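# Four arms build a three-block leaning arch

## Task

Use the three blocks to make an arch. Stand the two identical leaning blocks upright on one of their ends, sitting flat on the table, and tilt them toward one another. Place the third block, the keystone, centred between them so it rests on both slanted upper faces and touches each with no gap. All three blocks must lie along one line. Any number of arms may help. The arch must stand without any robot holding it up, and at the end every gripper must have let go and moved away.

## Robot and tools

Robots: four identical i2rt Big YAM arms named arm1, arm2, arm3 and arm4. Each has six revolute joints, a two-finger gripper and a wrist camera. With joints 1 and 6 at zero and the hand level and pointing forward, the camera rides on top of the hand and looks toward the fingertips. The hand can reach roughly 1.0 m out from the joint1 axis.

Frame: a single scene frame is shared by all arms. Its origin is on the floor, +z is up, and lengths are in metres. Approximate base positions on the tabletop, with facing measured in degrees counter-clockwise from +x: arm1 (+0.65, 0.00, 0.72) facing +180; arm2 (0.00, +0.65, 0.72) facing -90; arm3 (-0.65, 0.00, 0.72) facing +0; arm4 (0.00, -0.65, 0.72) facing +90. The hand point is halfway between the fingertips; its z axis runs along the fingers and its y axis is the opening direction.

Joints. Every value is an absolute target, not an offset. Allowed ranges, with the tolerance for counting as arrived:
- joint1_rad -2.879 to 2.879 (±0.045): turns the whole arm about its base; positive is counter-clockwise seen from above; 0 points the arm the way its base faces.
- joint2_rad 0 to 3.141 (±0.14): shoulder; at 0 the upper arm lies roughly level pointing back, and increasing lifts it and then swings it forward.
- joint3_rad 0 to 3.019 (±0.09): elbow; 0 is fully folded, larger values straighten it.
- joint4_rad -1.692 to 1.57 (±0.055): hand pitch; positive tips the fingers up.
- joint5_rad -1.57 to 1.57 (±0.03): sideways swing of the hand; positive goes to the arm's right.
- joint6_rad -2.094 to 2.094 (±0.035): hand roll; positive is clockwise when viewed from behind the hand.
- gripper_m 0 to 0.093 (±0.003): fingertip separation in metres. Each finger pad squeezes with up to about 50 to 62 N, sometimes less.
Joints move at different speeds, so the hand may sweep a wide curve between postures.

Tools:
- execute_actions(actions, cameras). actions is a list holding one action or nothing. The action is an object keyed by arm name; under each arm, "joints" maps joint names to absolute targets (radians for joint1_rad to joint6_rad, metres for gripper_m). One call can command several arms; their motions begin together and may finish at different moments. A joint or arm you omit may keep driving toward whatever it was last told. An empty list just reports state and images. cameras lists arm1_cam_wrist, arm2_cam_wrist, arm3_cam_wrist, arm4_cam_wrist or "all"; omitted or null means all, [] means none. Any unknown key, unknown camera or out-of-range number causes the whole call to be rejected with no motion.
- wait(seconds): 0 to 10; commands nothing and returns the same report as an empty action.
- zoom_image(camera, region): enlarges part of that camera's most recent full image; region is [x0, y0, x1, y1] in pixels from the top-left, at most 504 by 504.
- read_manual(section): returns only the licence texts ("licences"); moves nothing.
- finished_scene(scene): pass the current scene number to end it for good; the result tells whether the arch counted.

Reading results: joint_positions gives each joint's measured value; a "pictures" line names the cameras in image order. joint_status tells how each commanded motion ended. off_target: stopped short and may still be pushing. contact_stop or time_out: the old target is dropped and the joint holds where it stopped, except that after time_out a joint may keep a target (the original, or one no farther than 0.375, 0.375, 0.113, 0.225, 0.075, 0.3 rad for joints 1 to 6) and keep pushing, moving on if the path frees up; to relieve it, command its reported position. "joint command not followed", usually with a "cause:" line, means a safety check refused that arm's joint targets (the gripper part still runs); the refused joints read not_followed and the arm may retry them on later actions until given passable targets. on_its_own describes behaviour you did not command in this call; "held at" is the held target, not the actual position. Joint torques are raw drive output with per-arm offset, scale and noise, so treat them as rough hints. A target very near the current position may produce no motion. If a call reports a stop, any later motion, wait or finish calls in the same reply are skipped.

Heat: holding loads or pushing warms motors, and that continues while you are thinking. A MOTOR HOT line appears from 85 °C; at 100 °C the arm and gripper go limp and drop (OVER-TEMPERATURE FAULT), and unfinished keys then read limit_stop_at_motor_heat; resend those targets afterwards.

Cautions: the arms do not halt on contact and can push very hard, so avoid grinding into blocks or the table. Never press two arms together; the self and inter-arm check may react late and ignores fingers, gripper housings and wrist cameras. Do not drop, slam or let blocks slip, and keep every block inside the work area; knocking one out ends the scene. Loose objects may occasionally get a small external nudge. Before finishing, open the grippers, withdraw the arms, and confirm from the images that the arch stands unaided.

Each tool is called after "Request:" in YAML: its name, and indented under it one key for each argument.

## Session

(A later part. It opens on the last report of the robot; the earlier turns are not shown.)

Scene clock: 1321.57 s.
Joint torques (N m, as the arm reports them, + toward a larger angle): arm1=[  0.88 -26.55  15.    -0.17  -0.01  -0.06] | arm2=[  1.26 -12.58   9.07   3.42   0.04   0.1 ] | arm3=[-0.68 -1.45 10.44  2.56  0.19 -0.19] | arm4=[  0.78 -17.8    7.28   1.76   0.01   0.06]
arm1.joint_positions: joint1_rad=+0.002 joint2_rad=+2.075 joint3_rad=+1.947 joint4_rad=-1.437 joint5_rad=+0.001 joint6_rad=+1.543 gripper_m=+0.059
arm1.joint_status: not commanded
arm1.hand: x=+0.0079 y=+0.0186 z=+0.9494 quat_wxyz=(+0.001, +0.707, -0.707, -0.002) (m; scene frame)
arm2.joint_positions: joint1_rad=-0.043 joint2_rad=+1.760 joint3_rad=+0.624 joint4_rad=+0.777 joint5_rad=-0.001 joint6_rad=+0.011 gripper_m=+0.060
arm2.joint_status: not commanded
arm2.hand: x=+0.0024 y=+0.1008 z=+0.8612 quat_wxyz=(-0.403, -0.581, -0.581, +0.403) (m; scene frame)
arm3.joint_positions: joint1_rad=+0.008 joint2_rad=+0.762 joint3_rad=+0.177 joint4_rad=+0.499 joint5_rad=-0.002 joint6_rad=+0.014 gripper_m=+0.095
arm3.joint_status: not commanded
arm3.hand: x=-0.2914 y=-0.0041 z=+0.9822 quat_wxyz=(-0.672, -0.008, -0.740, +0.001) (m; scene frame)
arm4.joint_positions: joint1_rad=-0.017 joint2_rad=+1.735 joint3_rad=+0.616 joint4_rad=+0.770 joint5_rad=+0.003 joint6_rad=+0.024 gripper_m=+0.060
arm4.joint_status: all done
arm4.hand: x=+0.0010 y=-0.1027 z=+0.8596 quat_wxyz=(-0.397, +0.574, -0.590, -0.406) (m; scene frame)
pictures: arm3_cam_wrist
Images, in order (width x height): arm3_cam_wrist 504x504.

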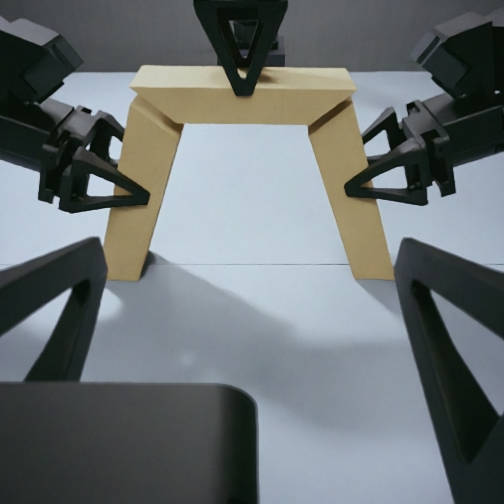

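Request:
execute_actions:
  actions:
    - {"arm4":{"joints":{"joint1_rad":-0.012,"joint2_rad":1.75,"joint6_rad":0.035}}}
  cameras: ["arm3_cam_wrist"]

Request:
zoom_image:
  camera: "arm3_cam_wrist"
  region: [335, 245, 405, 290]

Request:
zoom_image:
  camera: "arm3_cam_wrist"
  region: [90, 60, 410, 300]

Scene clock: 1341.03 s.
Joint torques (N m, as the arm reports them, + toward a larger angle): arm1=[  1.01 -26.38  15.01  -0.16  -0.02  -0.08] | arm2=[  1.27 -12.55   9.06   3.41   0.05   0.1 ] | arm3=[-0.71 -1.53 10.43  2.56  0.19 -0.18] | arm4=[ -0.2  -11.92   7.28   1.76   0.01  -0.02]
arm1.joint_positions: joint1_rad=+0.002 joint2_rad=+2.075 joint3_rad=+1.947 joint4_rad=-1.437 joint5_rad=+0.001 joint6_rad=+1.543 gripper_m=+0.059
arm1.joint_status: not commanded
arm1.hand: x=+0.0079 y=+0.0186 z=+0.9494 quat_wxyz=(+0.001, +0.707, -0.707, -0.002) (m; scene frame)
arm2.joint_positions: joint1_rad=-0.043 joint2_rad=+1.760 joint3_rad=+0.624 joint4_rad=+0.777 joint5_rad=-0.001 joint6_rad=+0.011 gripper_m=+0.060
arm2.joint_status: not commanded
arm2.hand: x=+0.0024 y=+0.1008 z=+0.8612 quat_wxyz=(-0.403, -0.581, -0.581, +0.403) (m; scene frame)
arm3.joint_positions: joint1_rad=+0.008 joint2_rad=+0.762 joint3_rad=+0.177 joint4_rad=+0.499 joint5_rad=-0.002 joint6_rad=+0.014 gripper_m=+0.095
arm3.joint_status: not commanded
arm3.hand: x=-0.2914 y=-0.0041 z=+0.9822 quat_wxyz=(-0.672, -0.008, -0.740, +0.001) (m; scene frame)
arm4.joint_positions: joint1_rad=-0.017 joint2_rad=+1.735 joint3_rad=+0.616 joint4_rad=+0.770 joint5_rad=+0.003 joint6_rad=+0.024 gripper_m=+0.060
arm4.joint_status: all done
arm4.hand: x=+0.0010 y=-0.1028 z=+0.8594 quat_wxyz=(-0.397, +0.574, -0.590, -0.406) (m; scene frame)
pictures: arm3_cam_wrist
Images, in order (width x height): arm3_cam_wrist 504x504.

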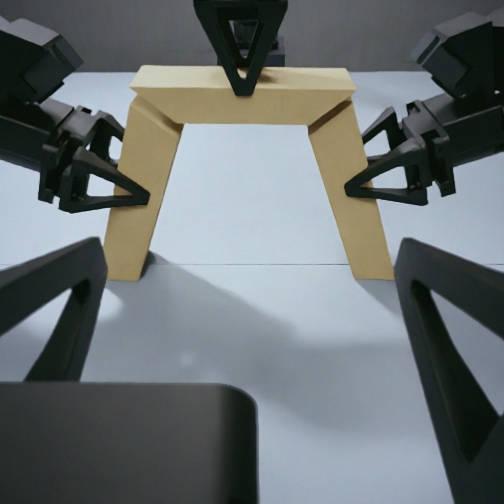

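Region (335, 245, 405, 290) of arm3_cam_wrist's 504x504 image, scaled by 7.200, with more detail than that image has; it fills the top 324 rows of this view, and the rest is white.

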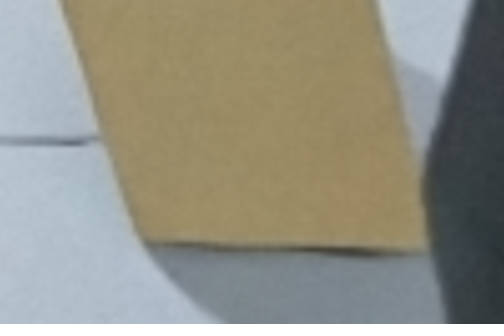

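Region (90, 60, 410, 300) of arm3_cam_wrist's 504x504 image, scaled by 1.575, with more detail than that image has; it fills the top 378 rows of this view, and the rest is white.

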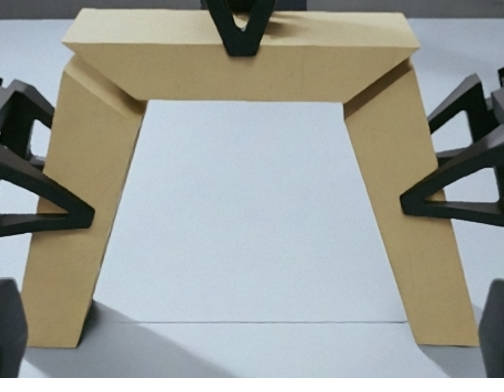

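Request:
execute_actions:
  actions:
    - {"arm4":{"joints":{"joint2_rad":1.768}}}
  cameras: ["arm3_cam_wrist"]

Request:
zoom_image:
  camera: "arm3_cam_wrist"
  region: [335, 245, 405, 290]

Request:
zoom_image:
  camera: "arm3_cam_wrist"
  region: [280, 70, 380, 160]

Request:
zoom_image:
  camera: "arm3_cam_wrist"
  region: [110, 70, 210, 160]

Scene clock: 1346.30 s.
Joint torques (N m, as the arm reports them, + toward a larger angle): arm1=[  0.98 -26.38  15.01  -0.16   0.    -0.08] | arm2=[  1.24 -12.58   9.06   3.41   0.04   0.1 ] | arm3=[-0.62 -1.57 10.42  2.58  0.19 -0.18] | arm4=[ -0.13 -10.74   7.13   1.73   0.03  -0.02]
arm1.joint_positions: joint1_rad=+0.002 joint2_rad=+2.075 joint3_rad=+1.947 joint4_rad=-1.437 joint5_rad=+0.001 joint6_rad=+1.543 gripper_m=+0.059
arm1.joint_status: not commanded
arm1.hand: x=+0.0079 y=+0.0186 z=+0.9494 quat_wxyz=(+0.001, +0.707, -0.707, -0.002) (m; scene frame)
arm2.joint_positions: joint1_rad=-0.043 joint2_rad=+1.760 joint3_rad=+0.624 joint4_rad=+0.777 joint5_rad=-0.001 joint6_rad=+0.011 gripper_m=+0.060
arm2.joint_status: not commanded
arm2.hand: x=+0.0024 y=+0.1008 z=+0.8612 quat_wxyz=(-0.403, -0.581, -0.581, +0.403) (m; scene frame)
arm3.joint_positions: joint1_rad=+0.008 joint2_rad=+0.762 joint3_rad=+0.177 joint4_rad=+0.499 joint5_rad=-0.002 joint6_rad=+0.014 gripper_m=+0.095
arm3.joint_status: not commanded
arm3.hand: x=-0.2914 y=-0.0041 z=+0.9822 quat_wxyz=(-0.672, -0.008, -0.740, +0.001) (m; scene frame)
arm4.joint_positions: joint1_rad=-0.017 joint2_rad=+1.739 joint3_rad=+0.619 joint4_rad=+0.770 joint5_rad=+0.003 joint6_rad=+0.024 gripper_m=+0.060
arm4.joint_status: all done
arm4.hand: x=+0.0009 y=-0.1017 z=+0.8588 quat_wxyz=(-0.397, +0.574, -0.590, -0.406) (m; scene frame)
pictures: arm3_cam_wrist
Images, in order (width x height): arm3_cam_wrist 504x504.

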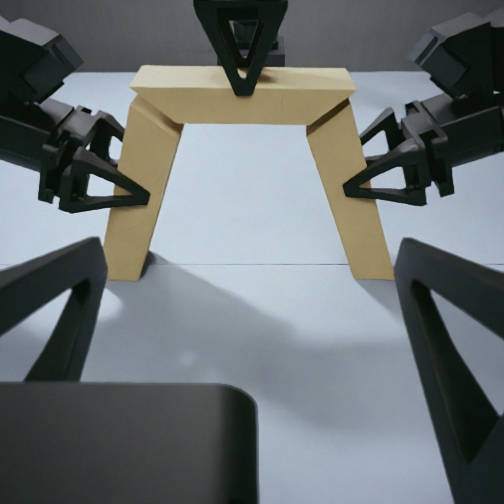

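Region (335, 245, 405, 290) of arm3_cam_wrist's 504x504 image, scaled by 7.200, with more detail than that image has; it fills the top 324 rows of this view, and the rest is white.

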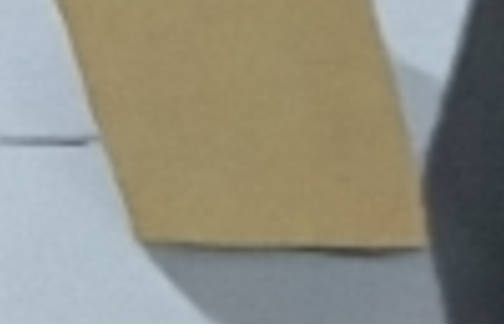

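Region (280, 70, 380, 160) of arm3_cam_wrist's 504x504 image, scaled by 5.040, with more detail than that image has; it fills the top 454 rows of this view, and the rest is white.

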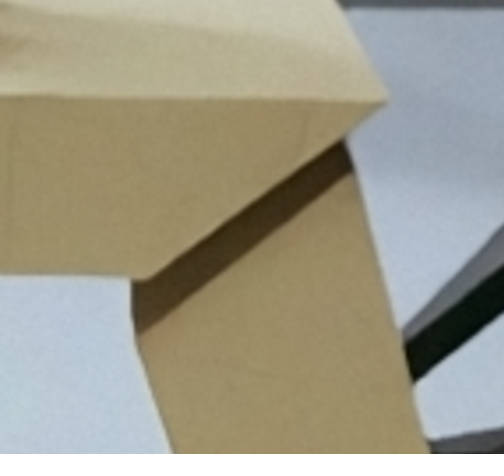

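Region (110, 70, 210, 160) of arm3_cam_wrist's 504x504 image, scaled by 5.040, with more detail than that image has; it fills the top 454 rows of this view, and the rest is white.

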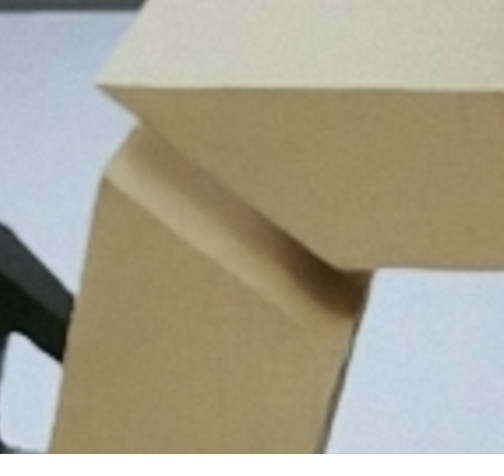

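Request:
execute_actions:
  actions:
    - {"arm1":{"joints":{"joint3_rad":1.915,"joint4_rad":-1.395}}}
  cameras: ["arm3_cam_wrist"]

Request:
zoom_image:
  camera: "arm3_cam_wrist"
  region: [280, 70, 380, 160]

Request:
zoom_image:
  camera: "arm3_cam_wrist"
  region: [110, 70, 210, 160]

Scene clock: 1358.50 s.
Joint torques (N m, as the arm reports them, + toward a larger angle): arm1=[  0.92 -26.47  10.84   0.61  -0.01  -0.08] | arm2=[  1.24 -12.65   9.08   3.38   0.04   0.1 ] | arm3=[-0.67 -1.56 10.43  2.57  0.19 -0.18] | arm4=[  0.03 -10.84   7.11   1.75   0.04  -0.02]
arm1.joint_positions: joint1_rad=+0.002 joint2_rad=+2.075 joint3_rad=+1.907 joint4_rad=-1.405 joint5_rad=+0.001 joint6_rad=+1.543 gripper_m=+0.059
arm1.joint_status: all done
arm1.hand: x=+0.0119 y=+0.0185 z=+0.9345 quat_wxyz=(-0.002, +0.707, -0.707, +0.001) (m; scene frame)
arm2.joint_positions: joint1_rad=-0.043 joint2_rad=+1.760 joint3_rad=+0.624 joint4_rad=+0.778 joint5_rad=-0.001 joint6_rad=+0.012 gripper_m=+0.060
arm2.joint_status: not commanded
arm2.hand: x=+0.0024 y=+0.1007 z=+0.8614 quat_wxyz=(-0.403, -0.581, -0.581, +0.403) (m; scene frame)
arm3.joint_positions: joint1_rad=+0.008 joint2_rad=+0.762 joint3_rad=+0.177 joint4_rad=+0.499 joint5_rad=-0.002 joint6_rad=+0.014 gripper_m=+0.095
arm3.joint_status: not commanded
arm3.hand: x=-0.2914 y=-0.0041 z=+0.9822 quat_wxyz=(-0.672, -0.008, -0.740, +0.001) (m; scene frame)
arm4.joint_positions: joint1_rad=-0.017 joint2_rad=+1.739 joint3_rad=+0.619 joint4_rad=+0.770 joint5_rad=+0.003 joint6_rad=+0.024 gripper_m=+0.060
arm4.joint_status: not commanded
arm4.hand: x=+0.0009 y=-0.1017 z=+0.8588 quat_wxyz=(-0.397, +0.574, -0.590, -0.406) (m; scene frame)
pictures: arm3_cam_wrist
Images, in order (width x height): arm3_cam_wrist 504x504.

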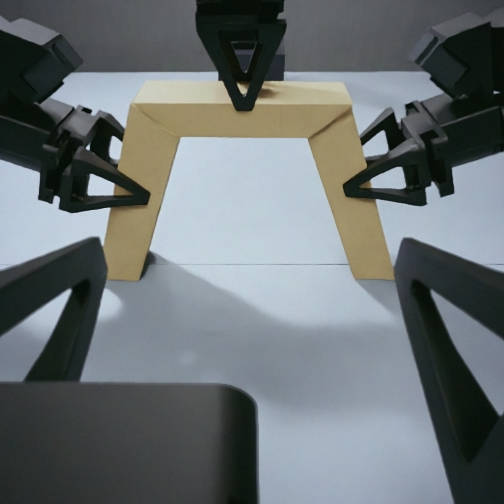

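Region (280, 70, 380, 160) of arm3_cam_wrist's 504x504 image, scaled by 5.040, with more detail than that image has; it fills the top 454 rows of this view, and the rest is white.

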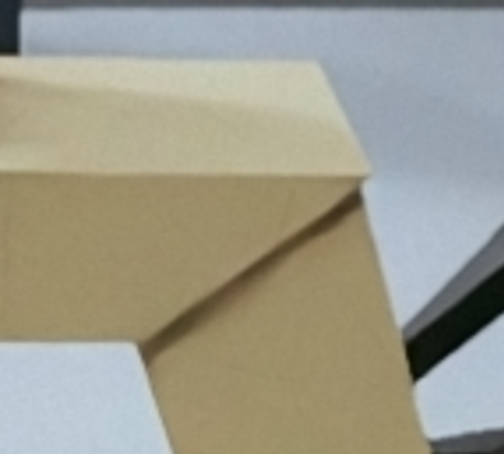

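Region (110, 70, 210, 160) of arm3_cam_wrist's 504x504 image, scaled by 5.040, with more detail than that image has; it fills the top 454 rows of this view, and the rest is white.

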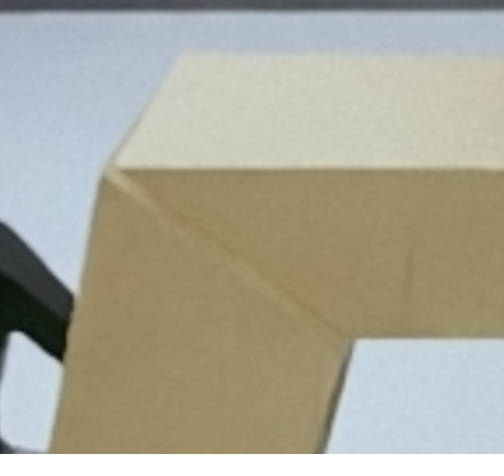

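Request:
execute_actions:
  actions:
    - {"arm1":{"joints":{"gripper_m":0.093}}}
  cameras: []

Request:
execute_actions:
  actions:
    - {"arm2":{"joints":{"gripper_m":0.068,"joint6_rad":0.012}},"arm4":{"joints":{"gripper_m":0.068,"joint6_rad":0.024}}}
  cameras: ["arm3_cam_wrist"]

Request:
zoom_image:
  camera: "arm3_cam_wrist"
  region: [90, 60, 410, 300]

Scene clock: 1367.60 s.
Joint torques (N m, as the arm reports them, + toward a larger angle): arm1=[  0.84 -26.32  10.83   0.61  -0.01  -0.07] | arm2=[  1.21 -12.75   9.     3.4    0.04   0.09] | arm3=[-0.6  -1.47 10.39  2.58  0.19 -0.18] | arm4=[ -0.02 -10.66   7.07   1.76   0.04  -0.02]
arm1.joint_positions: joint1_rad=+0.002 joint2_rad=+2.075 joint3_rad=+1.907 joint4_rad=-1.405 joint5_rad=+0.001 joint6_rad=+1.543 gripper_m=+0.093
arm1.joint_status: all done
arm1.hand: x=+0.0119 y=+0.0185 z=+0.9347 quat_wxyz=(-0.001, +0.707, -0.707, +0.001) (m; scene frame)
arm2.joint_positions: joint1_rad=-0.043 joint2_rad=+1.760 joint3_rad=+0.624 joint4_rad=+0.778 joint5_rad=-0.001 joint6_rad=+0.012 gripper_m=+0.060
arm2.joint_status: not commanded
arm2.hand: x=+0.0024 y=+0.1007 z=+0.8614 quat_wxyz=(-0.403, -0.581, -0.581, +0.403) (m; scene frame)
arm3.joint_positions: joint1_rad=+0.008 joint2_rad=+0.762 joint3_rad=+0.177 joint4_rad=+0.499 joint5_rad=-0.002 joint6_rad=+0.014 gripper_m=+0.095
arm3.joint_status: not commanded
arm3.hand: x=-0.2914 y=-0.0041 z=+0.9822 quat_wxyz=(-0.672, -0.008, -0.740, +0.001) (m; scene frame)
arm4.joint_positions: joint1_rad=-0.017 joint2_rad=+1.739 joint3_rad=+0.619 joint4_rad=+0.770 joint5_rad=+0.003 joint6_rad=+0.024 gripper_m=+0.060
arm4.joint_status: not commanded
arm4.hand: x=+0.0009 y=-0.1017 z=+0.8588 quat_wxyz=(-0.397, +0.574, -0.590, -0.406) (m; scene frame)
pictures: none
No camera images: the call's "cameras" was empty. Leave "cameras" out to get every camera's image.

Scene clock: 1368.27 s.
Joint torques (N m, as the arm reports them, + toward a larger angle): arm1=[  0.78 -26.25  10.86   0.61   0.01  -0.06] | arm2=[  1.33 -12.47   7.35   2.32   0.02   0.  ] | arm3=[-0.73 -1.6  10.42  2.59  0.19 -0.18] | arm4=[  0.02 -10.94   6.88   1.81   0.18  -0.12]
arm1.joint_positions: joint1_rad=+0.002 joint2_rad=+2.075 joint3_rad=+1.907 joint4_rad=-1.405 joint5_rad=+0.001 joint6_rad=+1.543 gripper_m=+0.093
arm1.joint_status: not commanded
arm1.hand: x=+0.0119 y=+0.0185 z=+0.9347 quat_wxyz=(-0.001, +0.707, -0.707, +0.001) (m; scene frame)
arm2.joint_positions: joint1_rad=-0.043 joint2_rad=+1.757 joint3_rad=+0.653 joint4_rad=+0.804 joint5_rad=-0.001 joint6_rad=+0.012 gripper_m=+0.068
arm2.joint_status: all done
arm2.hand: x=+0.0027 y=+0.0866 z=+0.8800 quat_wxyz=(-0.419, -0.569, -0.570, +0.419) (m; scene frame)
arm3.joint_positions: joint1_rad=+0.008 joint2_rad=+0.762 joint3_rad=+0.177 joint4_rad=+0.499 joint5_rad=-0.002 joint6_rad=+0.014 gripper_m=+0.095
arm3.joint_status: not commanded
arm3.hand: x=-0.2914 y=-0.0041 z=+0.9822 quat_wxyz=(-0.672, -0.008, -0.740, +0.001) (m; scene frame)
arm4.joint_positions: joint1_rad=-0.017 joint2_rad=+1.740 joint3_rad=+0.621 joint4_rad=+0.770 joint5_rad=-0.002 joint6_rad=+0.024 gripper_m=+0.068
arm4.joint_status: all done
arm4.hand: x=-0.0003 y=-0.1008 z=+0.8589 quat_wxyz=(-0.396, +0.575, -0.589, -0.407) (m; scene frame)
pictures: arm3_cam_wrist
Images, in order (width x height): arm3_cam_wrist 504x504.

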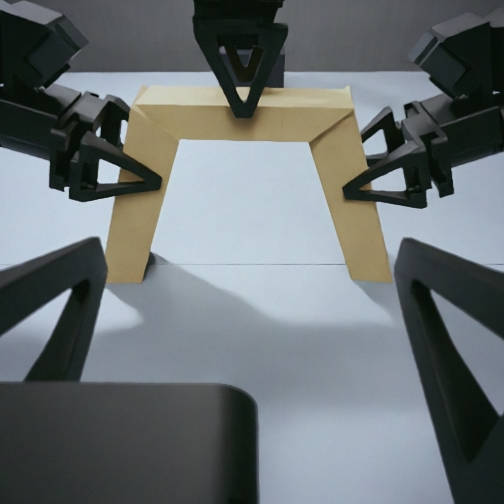

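Region (90, 60, 410, 300) of arm3_cam_wrist's 504x504 image, scaled by 1.575, with more detail than that image has; it fills the top 378 rows of this view, and the rest is white.

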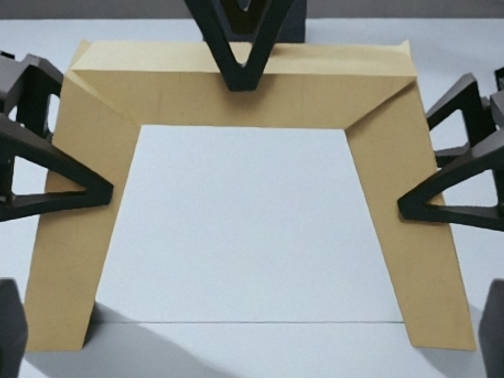

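Request:
execute_actions:
  actions:
    - {"arm1":{"joints":{"joint2_rad":1.93}},"arm2":{"joints":{"gripper_m":0.093,"joint3_rad":0.52,"joint4_rad":0.80}},"arm4":{"joints":{"gripper_m":0.093,"joint3_rad":0.49,"joint4_rad":0.775}}}
  cameras: ["arm3_cam_wrist"]

Scene clock: 1395.57 s.
Joint torques (N m, as the arm reports them, + toward a larger angle): arm1=[  0.99 -20.82  11.43   0.92   0.    -0.08] | arm2=[  1.17 -10.94   4.67   1.65   0.03   0.  ] | arm3=[-0.65 -1.61 10.44  2.59  0.19 -0.18] | arm4=[-0.03 -9.65  4.02  1.71  0.2  -0.12]
arm1.joint_positions: joint1_rad=+0.002 joint2_rad=+1.909 joint3_rad=+1.906 joint4_rad=-1.404 joint5_rad=+0.001 joint6_rad=+1.543 gripper_m=+0.093
arm1.joint_status: all done
arm1.hand: x=+0.0186 y=+0.0182 z=+1.0367 quat_wxyz=(+0.055, +0.705, -0.705, -0.059) (m; scene frame)
arm2.joint_positions: joint1_rad=-0.043 joint2_rad=+1.751 joint3_rad=+0.517 joint4_rad=+0.803 joint5_rad=-0.001 joint6_rad=+0.012 gripper_m=+0.093
arm2.joint_status: all done
arm2.hand: x=+0.0019 y=+0.1458 z=+0.8317 quat_wxyz=(-0.381, -0.595, -0.595, +0.382) (m; scene frame)
arm3.joint_positions: joint1_rad=+0.008 joint2_rad=+0.762 joint3_rad=+0.177 joint4_rad=+0.499 joint5_rad=-0.002 joint6_rad=+0.014 gripper_m=+0.095
arm3.joint_status: not commanded
arm3.hand: x=-0.2914 y=-0.0041 z=+0.9822 quat_wxyz=(-0.672, -0.008, -0.740, +0.001) (m; scene frame)
arm4.joint_positions: joint1_rad=-0.017 joint2_rad=+1.748 joint3_rad=+0.481 joint4_rad=+0.770 joint5_rad=-0.002 joint6_rad=+0.024 gripper_m=+0.093
arm4.joint_status: all done
arm4.hand: x=-0.0003 y=-0.1662 z=+0.8049 quat_wxyz=(-0.352, +0.603, -0.617, -0.363) (m; scene frame)
pictures: arm3_cam_wrist
Images, in order (width x height): arm3_cam_wrist 504x504.

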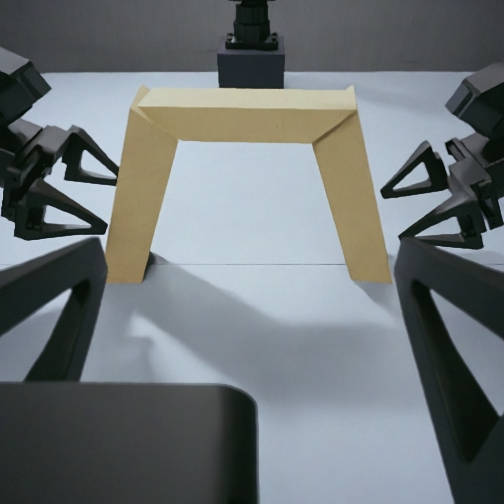

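Arch stands. Retract all arms and inspect.

Request:
execute_actions:
  actions:
    - {"arm1":{"joints":{"joint2_rad":1.3,"joint3_rad":1.3}},"arm2":{"joints":{"joint2_rad":1.3,"joint3_rad":0.35}},"arm4":{"joints":{"joint2_rad":1.3,"joint3_rad":0.35}}}

Request:
zoom_image:
  camera: "arm3_cam_wrist"
  region: [90, 60, 410, 300]

Scene clock: 1401.73 s.
Joint torques (N m, as the arm reports them, + toward a larger angle): arm1=[  0.88 -10.46  10.71   0.63  -0.01  -0.09] | arm2=[ 1.38 -6.12  6.71  1.77  0.03  0.  ] | arm3=[-0.6  -1.42 10.41  2.58  0.2  -0.18] | arm4=[ 0.   -7.02  6.21  1.79  0.2  -0.11]
arm1.joint_positions: joint1_rad=+0.002 joint2_rad=+1.293 joint3_rad=+1.299 joint4_rad=-1.396 joint5_rad=+0.001 joint6_rad=+1.543 gripper_m=+0.093
arm1.joint_status: all done
arm1.hand: x=+0.2426 y=+0.0120 z=+1.0891 quat_wxyz=(+0.061, +0.704, -0.704, -0.065) (m; scene frame)
arm2.joint_positions: joint1_rad=-0.043 joint2_rad=+1.294 joint3_rad=+0.349 joint4_rad=+0.802 joint5_rad=-0.001 joint6_rad=+0.012 gripper_m=+0.093
arm2.joint_status: all done
arm2.hand: x=+0.0034 y=+0.2009 z=+0.9729 quat_wxyz=(-0.464, -0.534, -0.535, +0.462) (m; scene frame)
arm3.joint_positions: joint1_rad=+0.008 joint2_rad=+0.762 joint3_rad=+0.177 joint4_rad=+0.499 joint5_rad=-0.002 joint6_rad=+0.014 gripper_m=+0.095
arm3.joint_status: not commanded
arm3.hand: x=-0.2914 y=-0.0041 z=+0.9822 quat_wxyz=(-0.672, -0.008, -0.740, +0.001) (m; scene frame)
arm4.joint_positions: joint1_rad=-0.017 joint2_rad=+1.302 joint3_rad=+0.339 joint4_rad=+0.770 joint5_rad=-0.002 joint6_rad=+0.024 gripper_m=+0.093
arm4.joint_status: all done
arm4.hand: x=-0.0001 y=-0.2037 z=+0.9489 quat_wxyz=(-0.440, +0.543, -0.555, -0.452) (m; scene frame)
pictures: arm1_cam_wrist, arm2_cam_wrist, arm3_cam_wrist, arm4_cam_wrist
Images, in order (width x height): arm1_cam_wrist 504x504, arm2_cam_wrist 504x504, arm3_cam_wrist 504x504, arm4_cam_wrist 504x504.

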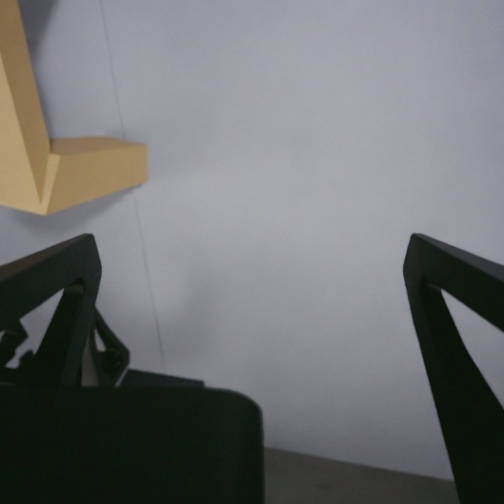

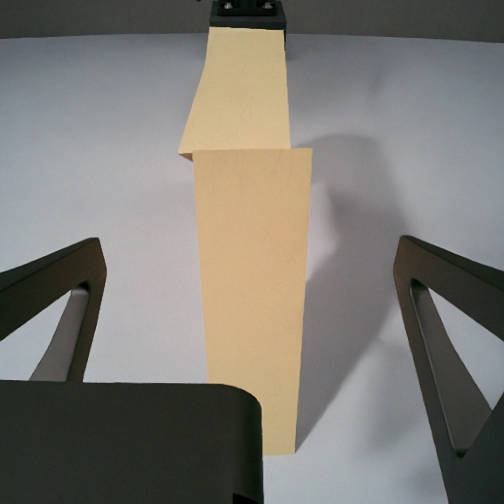

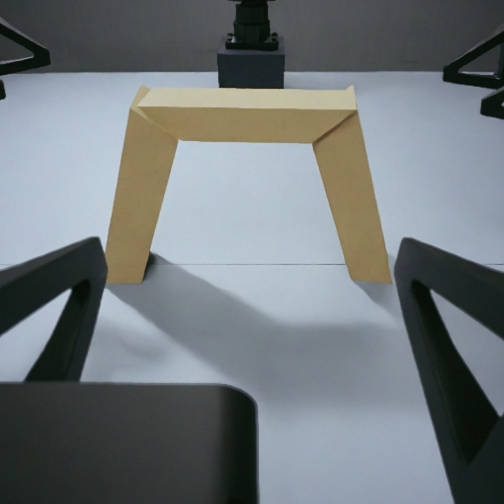

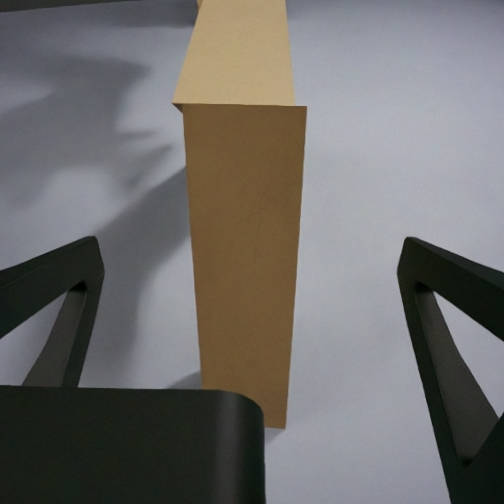

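Region (90, 60, 410, 300) of arm3_cam_wrist's 504x504 image, scaled by 1.575, with more detail than that image has; it fills the top 378 rows of this view, and the rest is white.

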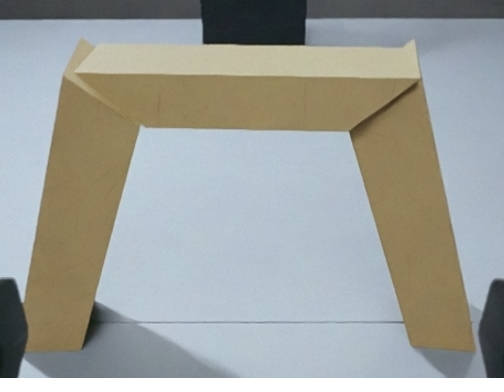

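Request:
zoom_image:
  camera: "arm3_cam_wrist"
  region: [330, 240, 410, 295]

Request:
zoom_image:
  camera: "arm3_cam_wrist"
  region: [90, 240, 170, 295]

Request:
zoom_image:
  camera: "arm3_cam_wrist"
  region: [280, 70, 380, 160]

Request:
zoom_image:
  camera: "arm3_cam_wrist"
  region: [110, 70, 210, 160]

Region (330, 240, 410, 295) of arm3_cam_wrist's 504x504 image, scaled by 6.300, with more detail than that image has; it fills the top 346 rows of this view, and the rest is white.

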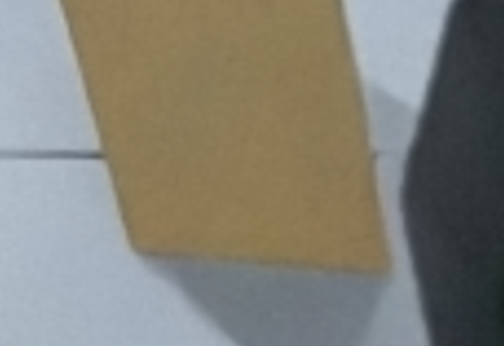

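Region (90, 240, 170, 295) of arm3_cam_wrist's 504x504 image, scaled by 6.300, with more detail than that image has; it fills the top 346 rows of this view, and the rest is white.

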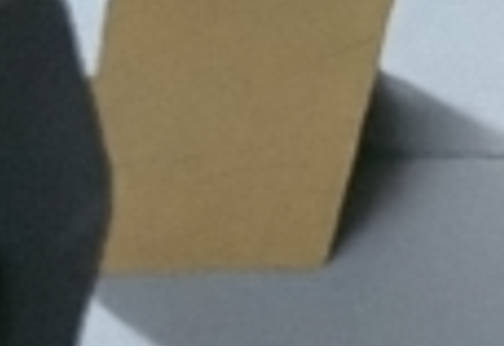

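Region (280, 70, 380, 160) of arm3_cam_wrist's 504x504 image, scaled by 5.040, with more detail than that image has; it fills the top 454 rows of this view, and the rest is white.

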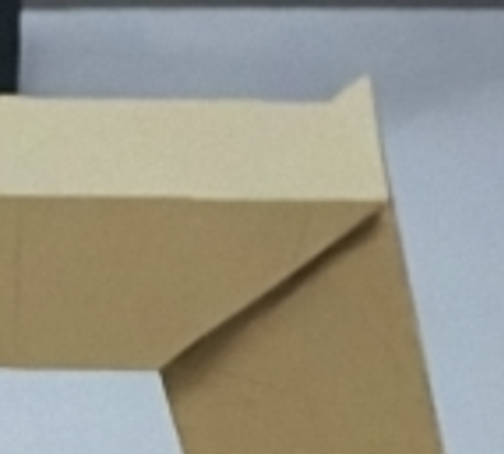

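Region (110, 70, 210, 160) of arm3_cam_wrist's 504x504 image, scaled by 5.040, with more detail than that image has; it fills the top 454 rows of this view, and the rest is white.

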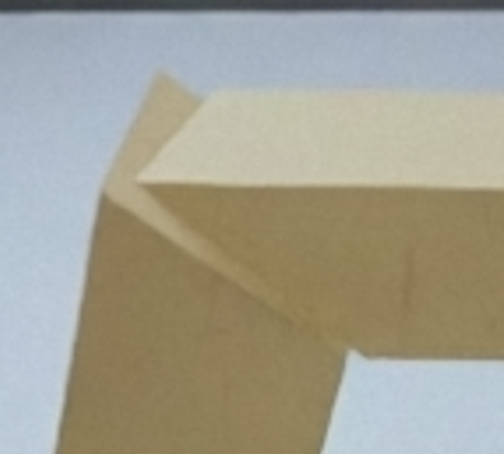

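Request:
execute_actions:
  actions:
    - {"arm1":{"joints":{"joint1_rad":0.03,"joint2_rad":1.64,"joint3_rad":1.72,"joint4_rad":-0.99,"joint6_rad":0.0}}}
  cameras: ["arm1_cam_wrist","arm3_cam_wrist"]

Scene clock: 1523.73 s.
Joint torques (N m, as the arm reports them, + toward a larger angle): arm1=[  1.66 -19.81  15.76   1.87  -0.07  -0.1 ] | arm2=[ 1.29 -6.03  6.68  1.72  0.03  0.01] | arm3=[-0.68 -1.46 10.42  2.57  0.19 -0.18] | arm4=[ 0.   -6.98  6.31  1.8   0.2  -0.12]
arm1.joint_positions: joint1_rad=+0.022 joint2_rad=+1.648 joint3_rad=+1.672 joint4_rad=-1.003 joint5_rad=+0.001 joint6_rad=+0.009 gripper_m=+0.093
arm1.joint_status: all done
arm1.hand: x=+0.0138 y=+0.0059 z=+1.1231 quat_wxyz=(+0.000, +0.957, -0.008, -0.291) (m; scene frame)
arm2.joint_positions: joint1_rad=-0.043 joint2_rad=+1.294 joint3_rad=+0.349 joint4_rad=+0.802 joint5_rad=-0.001 joint6_rad=+0.012 gripper_m=+0.093
arm2.joint_status: not commanded
arm2.hand: x=+0.0034 y=+0.2009 z=+0.9729 quat_wxyz=(-0.464, -0.534, -0.535, +0.462) (m; scene frame)
arm3.joint_positions: joint1_rad=+0.008 joint2_rad=+0.762 joint3_rad=+0.177 joint4_rad=+0.499 joint5_rad=-0.002 joint6_rad=+0.014 gripper_m=+0.095
arm3.joint_status: not commanded
arm3.hand: x=-0.2914 y=-0.0041 z=+0.9822 quat_wxyz=(-0.672, -0.008, -0.740, +0.001) (m; scene frame)
arm4.joint_positions: joint1_rad=-0.017 joint2_rad=+1.302 joint3_rad=+0.339 joint4_rad=+0.770 joint5_rad=-0.002 joint6_rad=+0.024 gripper_m=+0.093
arm4.joint_status: not commanded
arm4.hand: x=-0.0001 y=-0.2037 z=+0.9489 quat_wxyz=(-0.440, +0.543, -0.555, -0.452) (m; scene frame)
pictures: arm1_cam_wrist, arm3_cam_wrist
Images, in order (width x height): arm1_cam_wrist 504x504, arm3_cam_wrist 504x504.

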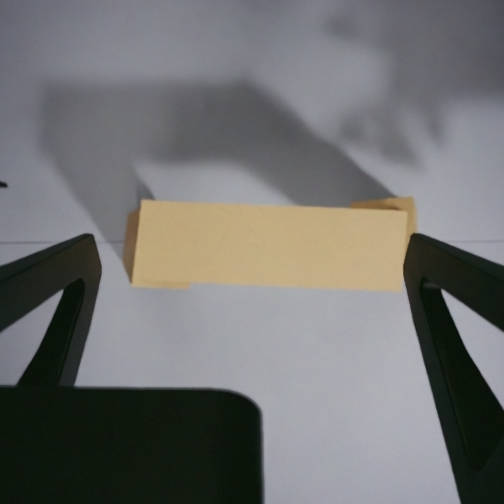

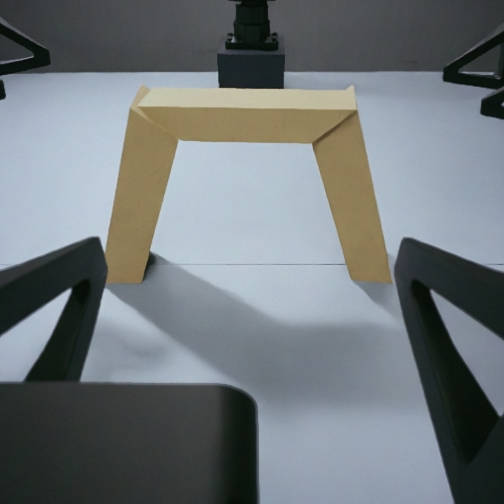

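Request:
zoom_image:
  camera: "arm1_cam_wrist"
  region: [100, 170, 440, 310]

Region (100, 170, 440, 310) of arm1_cam_wrist's 504x504 image, scaled by 1.482, with more detail than that image has; it fills the top 208 rows of this view, and the rest is white.

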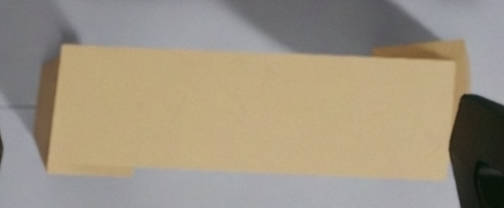

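Request:
execute_actions:
  actions:
    - {"arm1":{"joints":{"joint1_rad":0.27}}}
  cameras: ["arm1_cam_wrist"]

Scene clock: 1586.10 s.
Joint torques (N m, as the arm reports them, + toward a larger angle): arm1=[  0.94 -19.9   15.72   1.96  -0.04  -0.07] | arm2=[ 1.32 -6.12  6.68  1.72  0.03  0.01] | arm3=[-0.7  -1.58 10.41  2.57  0.19 -0.18] | arm4=[ 0.   -7.03  6.31  1.78  0.2  -0.13]
arm1.joint_positions: joint1_rad=+0.271 joint2_rad=+1.648 joint3_rad=+1.672 joint4_rad=-1.003 joint5_rad=-0.001 joint6_rad=+0.007 gripper_m=+0.093
arm1.joint_status: all done
arm1.hand: x=+0.0322 y=-0.1520 z=+1.1231 quat_wxyz=(+0.036, +0.950, +0.112, -0.289) (m; scene frame)
arm2.joint_positions: joint1_rad=-0.043 joint2_rad=+1.294 joint3_rad=+0.349 joint4_rad=+0.802 joint5_rad=-0.001 joint6_rad=+0.012 gripper_m=+0.093
arm2.joint_status: not commanded
arm2.hand: x=+0.0034 y=+0.2009 z=+0.9729 quat_wxyz=(-0.464, -0.534, -0.535, +0.462) (m; scene frame)
arm3.joint_positions: joint1_rad=+0.008 joint2_rad=+0.762 joint3_rad=+0.177 joint4_rad=+0.499 joint5_rad=-0.002 joint6_rad=+0.014 gripper_m=+0.095
arm3.joint_status: not commanded
arm3.hand: x=-0.2914 y=-0.0041 z=+0.9822 quat_wxyz=(-0.672, -0.008, -0.740, +0.001) (m; scene frame)
arm4.joint_positions: joint1_rad=-0.017 joint2_rad=+1.302 joint3_rad=+0.339 joint4_rad=+0.770 joint5_rad=-0.002 joint6_rad=+0.024 gripper_m=+0.093
arm4.joint_status: not commanded
arm4.hand: x=-0.0001 y=-0.2037 z=+0.9489 quat_wxyz=(-0.440, +0.543, -0.555, -0.452) (m; scene frame)
pictures: arm1_cam_wrist
Images, in order (width x height): arm1_cam_wrist 504x504.

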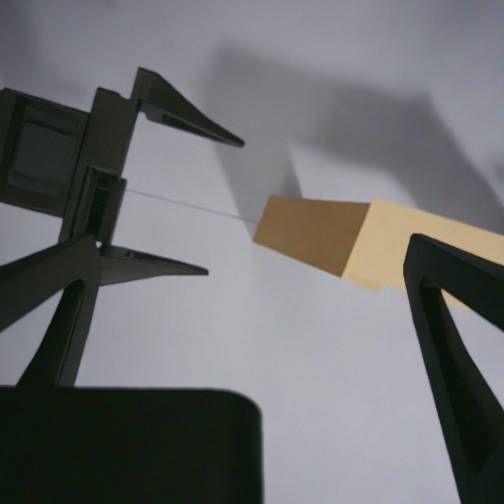

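Request:
execute_actions:
  actions: []

Scene clock: 1611.80 s.
Joint torques (N m, as the arm reports them, + toward a larger angle): arm1=[  0.85 -20.    15.72   1.9   -0.04  -0.08] | arm2=[ 1.4  -6.11  6.7   1.78  0.03  0.01] | arm3=[-0.69 -1.62 10.43  2.58  0.19 -0.19] | arm4=[ 0.06 -7.06  6.29  1.73  0.2  -0.11]
arm1.joint_positions: joint1_rad=+0.271 joint2_rad=+1.648 joint3_rad=+1.672 joint4_rad=-1.003 joint5_rad=-0.001 joint6_rad=+0.007 gripper_m=+0.093
arm1.joint_status: all done
arm1.hand: x=+0.0322 y=-0.1520 z=+1.1231 quat_wxyz=(+0.036, +0.950, +0.112, -0.289) (m; scene frame)
arm2.joint_positions: joint1_rad=-0.043 joint2_rad=+1.294 joint3_rad=+0.349 joint4_rad=+0.802 joint5_rad=-0.001 joint6_rad=+0.012 gripper_m=+0.093
arm2.joint_status: not commanded
arm2.hand: x=+0.0034 y=+0.2009 z=+0.9729 quat_wxyz=(-0.464, -0.534, -0.535, +0.462) (m; scene frame)
arm3.joint_positions: joint1_rad=+0.008 joint2_rad=+0.762 joint3_rad=+0.177 joint4_rad=+0.499 joint5_rad=-0.002 joint6_rad=+0.014 gripper_m=+0.095
arm3.joint_status: not commanded
arm3.hand: x=-0.2914 y=-0.0041 z=+0.9822 quat_wxyz=(-0.672, -0.008, -0.740, +0.001) (m; scene frame)
arm4.joint_positions: joint1_rad=-0.017 joint2_rad=+1.302 joint3_rad=+0.339 joint4_rad=+0.770 joint5_rad=-0.002 joint6_rad=+0.024 gripper_m=+0.093
arm4.joint_status: not commanded
arm4.hand: x=-0.0001 y=-0.2037 z=+0.9489 quat_wxyz=(-0.440, +0.543, -0.555, -0.452) (m; scene frame)
pictures: arm1_cam_wrist, arm2_cam_wrist, arm3_cam_wrist, arm4_cam_wrist
Images, in order (width x height): arm1_cam_wrist 504x504, arm2_cam_wrist 504x504, arm3_cam_wrist 504x504, arm4_cam_wrist 504x504.

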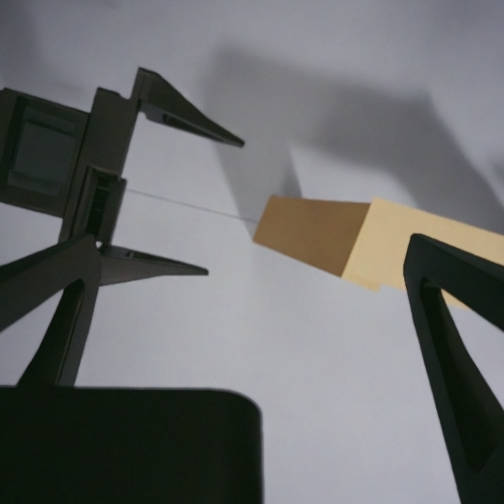

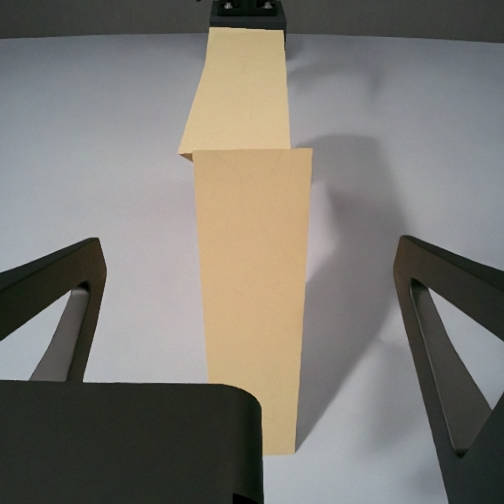

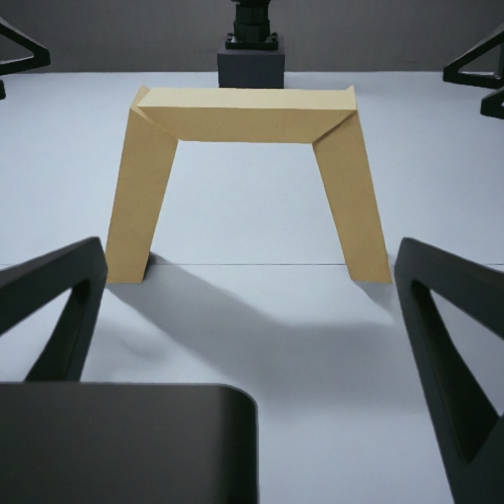

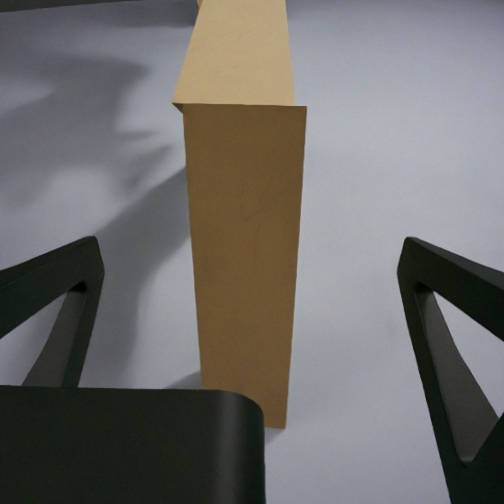

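Request:
zoom_image:
  camera: "arm4_cam_wrist"
  region: [120, 0, 380, 200]

Request:
zoom_image:
  camera: "arm2_cam_wrist"
  region: [120, 0, 380, 200]

Request:
zoom_image:
  camera: "arm3_cam_wrist"
  region: [90, 70, 410, 300]

Region (120, 0, 380, 200) of arm4_cam_wrist's 504x504 image, scaled by 1.938, with more detail than that image has; it fills the top 388 rows of this view, and the rest is white.

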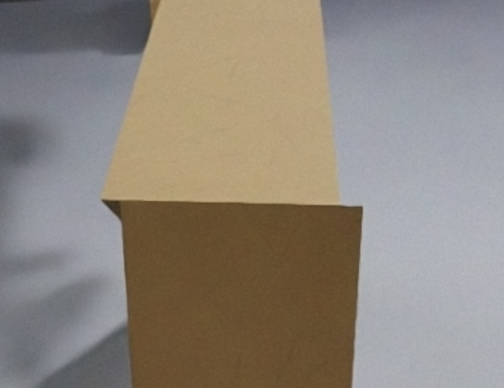

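Region (120, 0, 380, 200) of arm2_cam_wrist's 504x504 image, scaled by 1.938, with more detail than that image has; it fills the top 388 rows of this view, and the rest is white.

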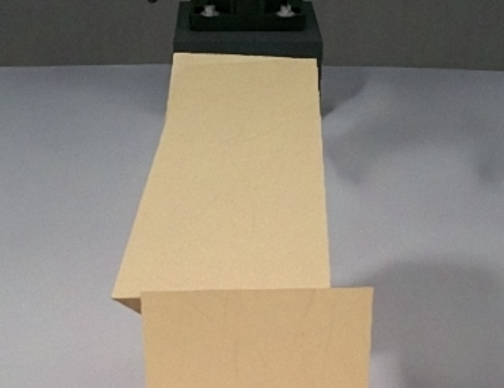

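Region (90, 70, 410, 300) of arm3_cam_wrist's 504x504 image, scaled by 1.575, with more detail than that image has; it fills the top 362 rows of this view, and the rest is white.

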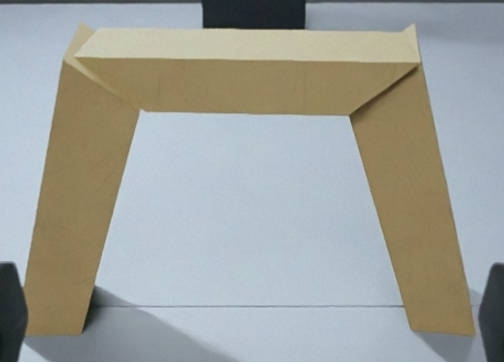

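Request:
zoom_image:
  camera: "arm3_cam_wrist"
  region: [80, 220, 200, 310]

Request:
zoom_image:
  camera: "arm3_cam_wrist"
  region: [310, 220, 430, 310]

Region (80, 220, 200, 310) of arm3_cam_wrist's 504x504 image, scaled by 4.200, with more detail than that image has; it fills the top 378 rows of this view, and the rest is white.

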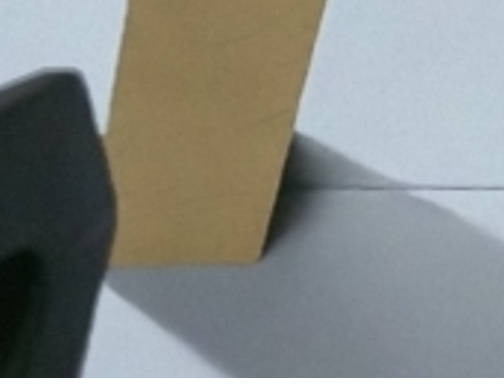

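Region (310, 220, 430, 310) of arm3_cam_wrist's 504x504 image, scaled by 4.200, with more detail than that image has; it fills the top 378 rows of this view, and the rest is white.

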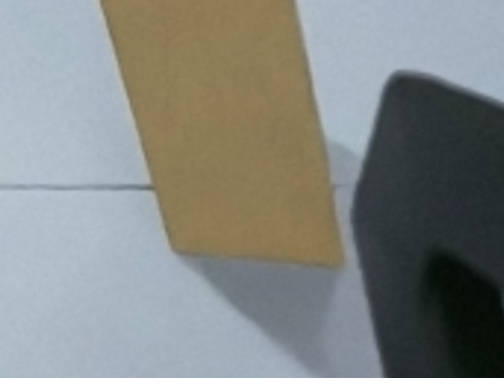

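Request:
execute_actions:
  actions:
    - {"arm1":{"joints":{"joint1_rad":0.0,"joint2_rad":1.93,"joint3_rad":1.95,"joint4_rad":-1.40,"joint6_rad":1.555}},"arm2":{"joints":{"joint2_rad":1.55,"joint3_rad":0.44,"joint4_rad":0.77}},"arm4":{"joints":{"joint2_rad":1.55,"joint3_rad":0.44,"joint4_rad":0.78,"joint6_rad":0.0}}}

Scene clock: 1733.97 s.
Joint torques (N m, as the arm reports them, + toward a larger angle): arm1=[  0.71 -24.45  14.     0.12   0.04   0.07] | arm2=[ 1.34 -8.27  6.95  1.64  0.03  0.01] | arm3=[-0.68 -1.49 10.42  2.57  0.19 -0.18] | arm4=[ 0.02 -8.93  5.75  1.97  0.19 -0.22]
arm1.joint_positions: joint1_rad=+0.003 joint2_rad=+1.941 joint3_rad=+1.912 joint4_rad=-1.391 joint5_rad=+0.000 joint6_rad=+1.546 gripper_m=+0.093
arm1.joint_status: all done
arm1.hand: x=+0.0111 y=+0.0180 z=+1.0198 quat_wxyz=(+0.051, +0.704, -0.706, -0.054) (m; scene frame)
arm2.joint_positions: joint1_rad=-0.043 joint2_rad=+1.543 joint3_rad=+0.417 joint4_rad=+0.775 joint5_rad=-0.001 joint6_rad=+0.012 gripper_m=+0.093
arm2.joint_status: all done
arm2.hand: x=+0.0024 y=+0.1776 z=+0.8853 quat_wxyz=(-0.405, -0.580, -0.580, +0.405) (m; scene frame)
arm3.joint_positions: joint1_rad=+0.008 joint2_rad=+0.762 joint3_rad=+0.177 joint4_rad=+0.499 joint5_rad=-0.002 joint6_rad=+0.014 gripper_m=+0.095
arm3.joint_status: not commanded
arm3.hand: x=-0.2914 y=-0.0041 z=+0.9822 quat_wxyz=(-0.672, -0.008, -0.740, +0.001) (m; scene frame)
arm4.joint_positions: joint1_rad=-0.017 joint2_rad=+1.543 joint3_rad=+0.421 joint4_rad=+0.770 joint5_rad=-0.002 joint6_rad=+0.012 gripper_m=+0.093
arm4.joint_status: all done
arm4.hand: x=-0.0002 y=-0.1753 z=+0.8775 quat_wxyz=(-0.397, +0.579, -0.586, -0.404) (m; scene frame)
pictures: arm1_cam_wrist, arm2_cam_wrist, arm3_cam_wrist, arm4_cam_wrist
Images, in order (width x height): arm1_cam_wrist 504x504, arm2_cam_wrist 504x504, arm3_cam_wrist 504x504, arm4_cam_wrist 504x504.

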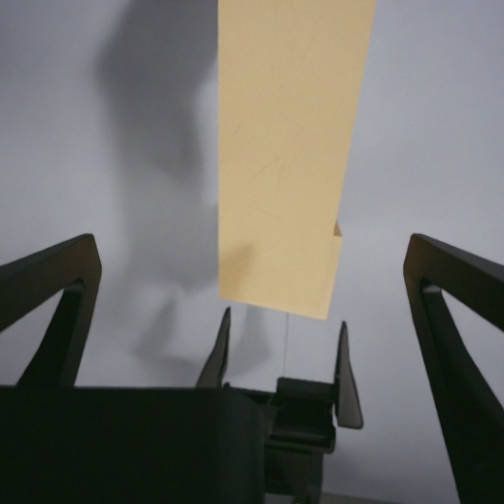

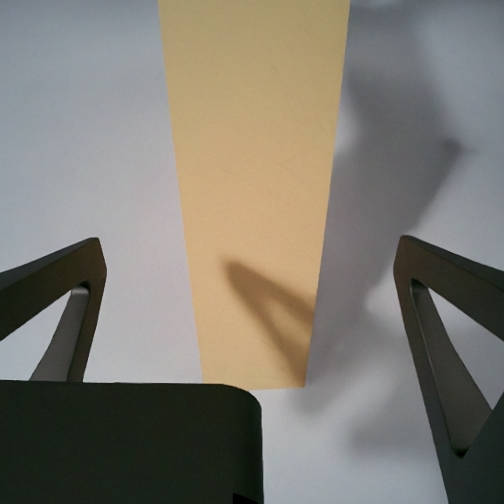

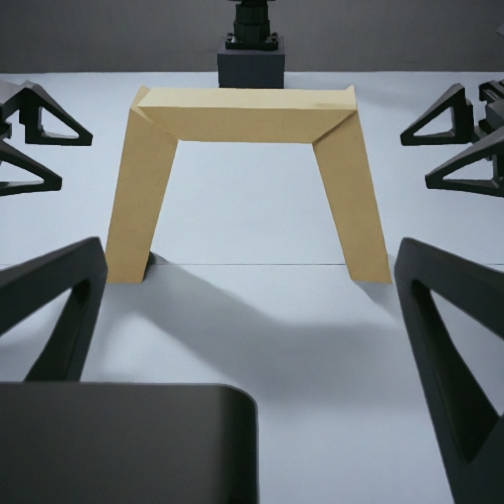

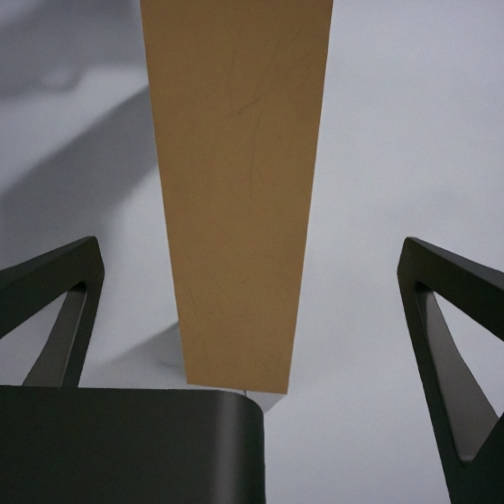

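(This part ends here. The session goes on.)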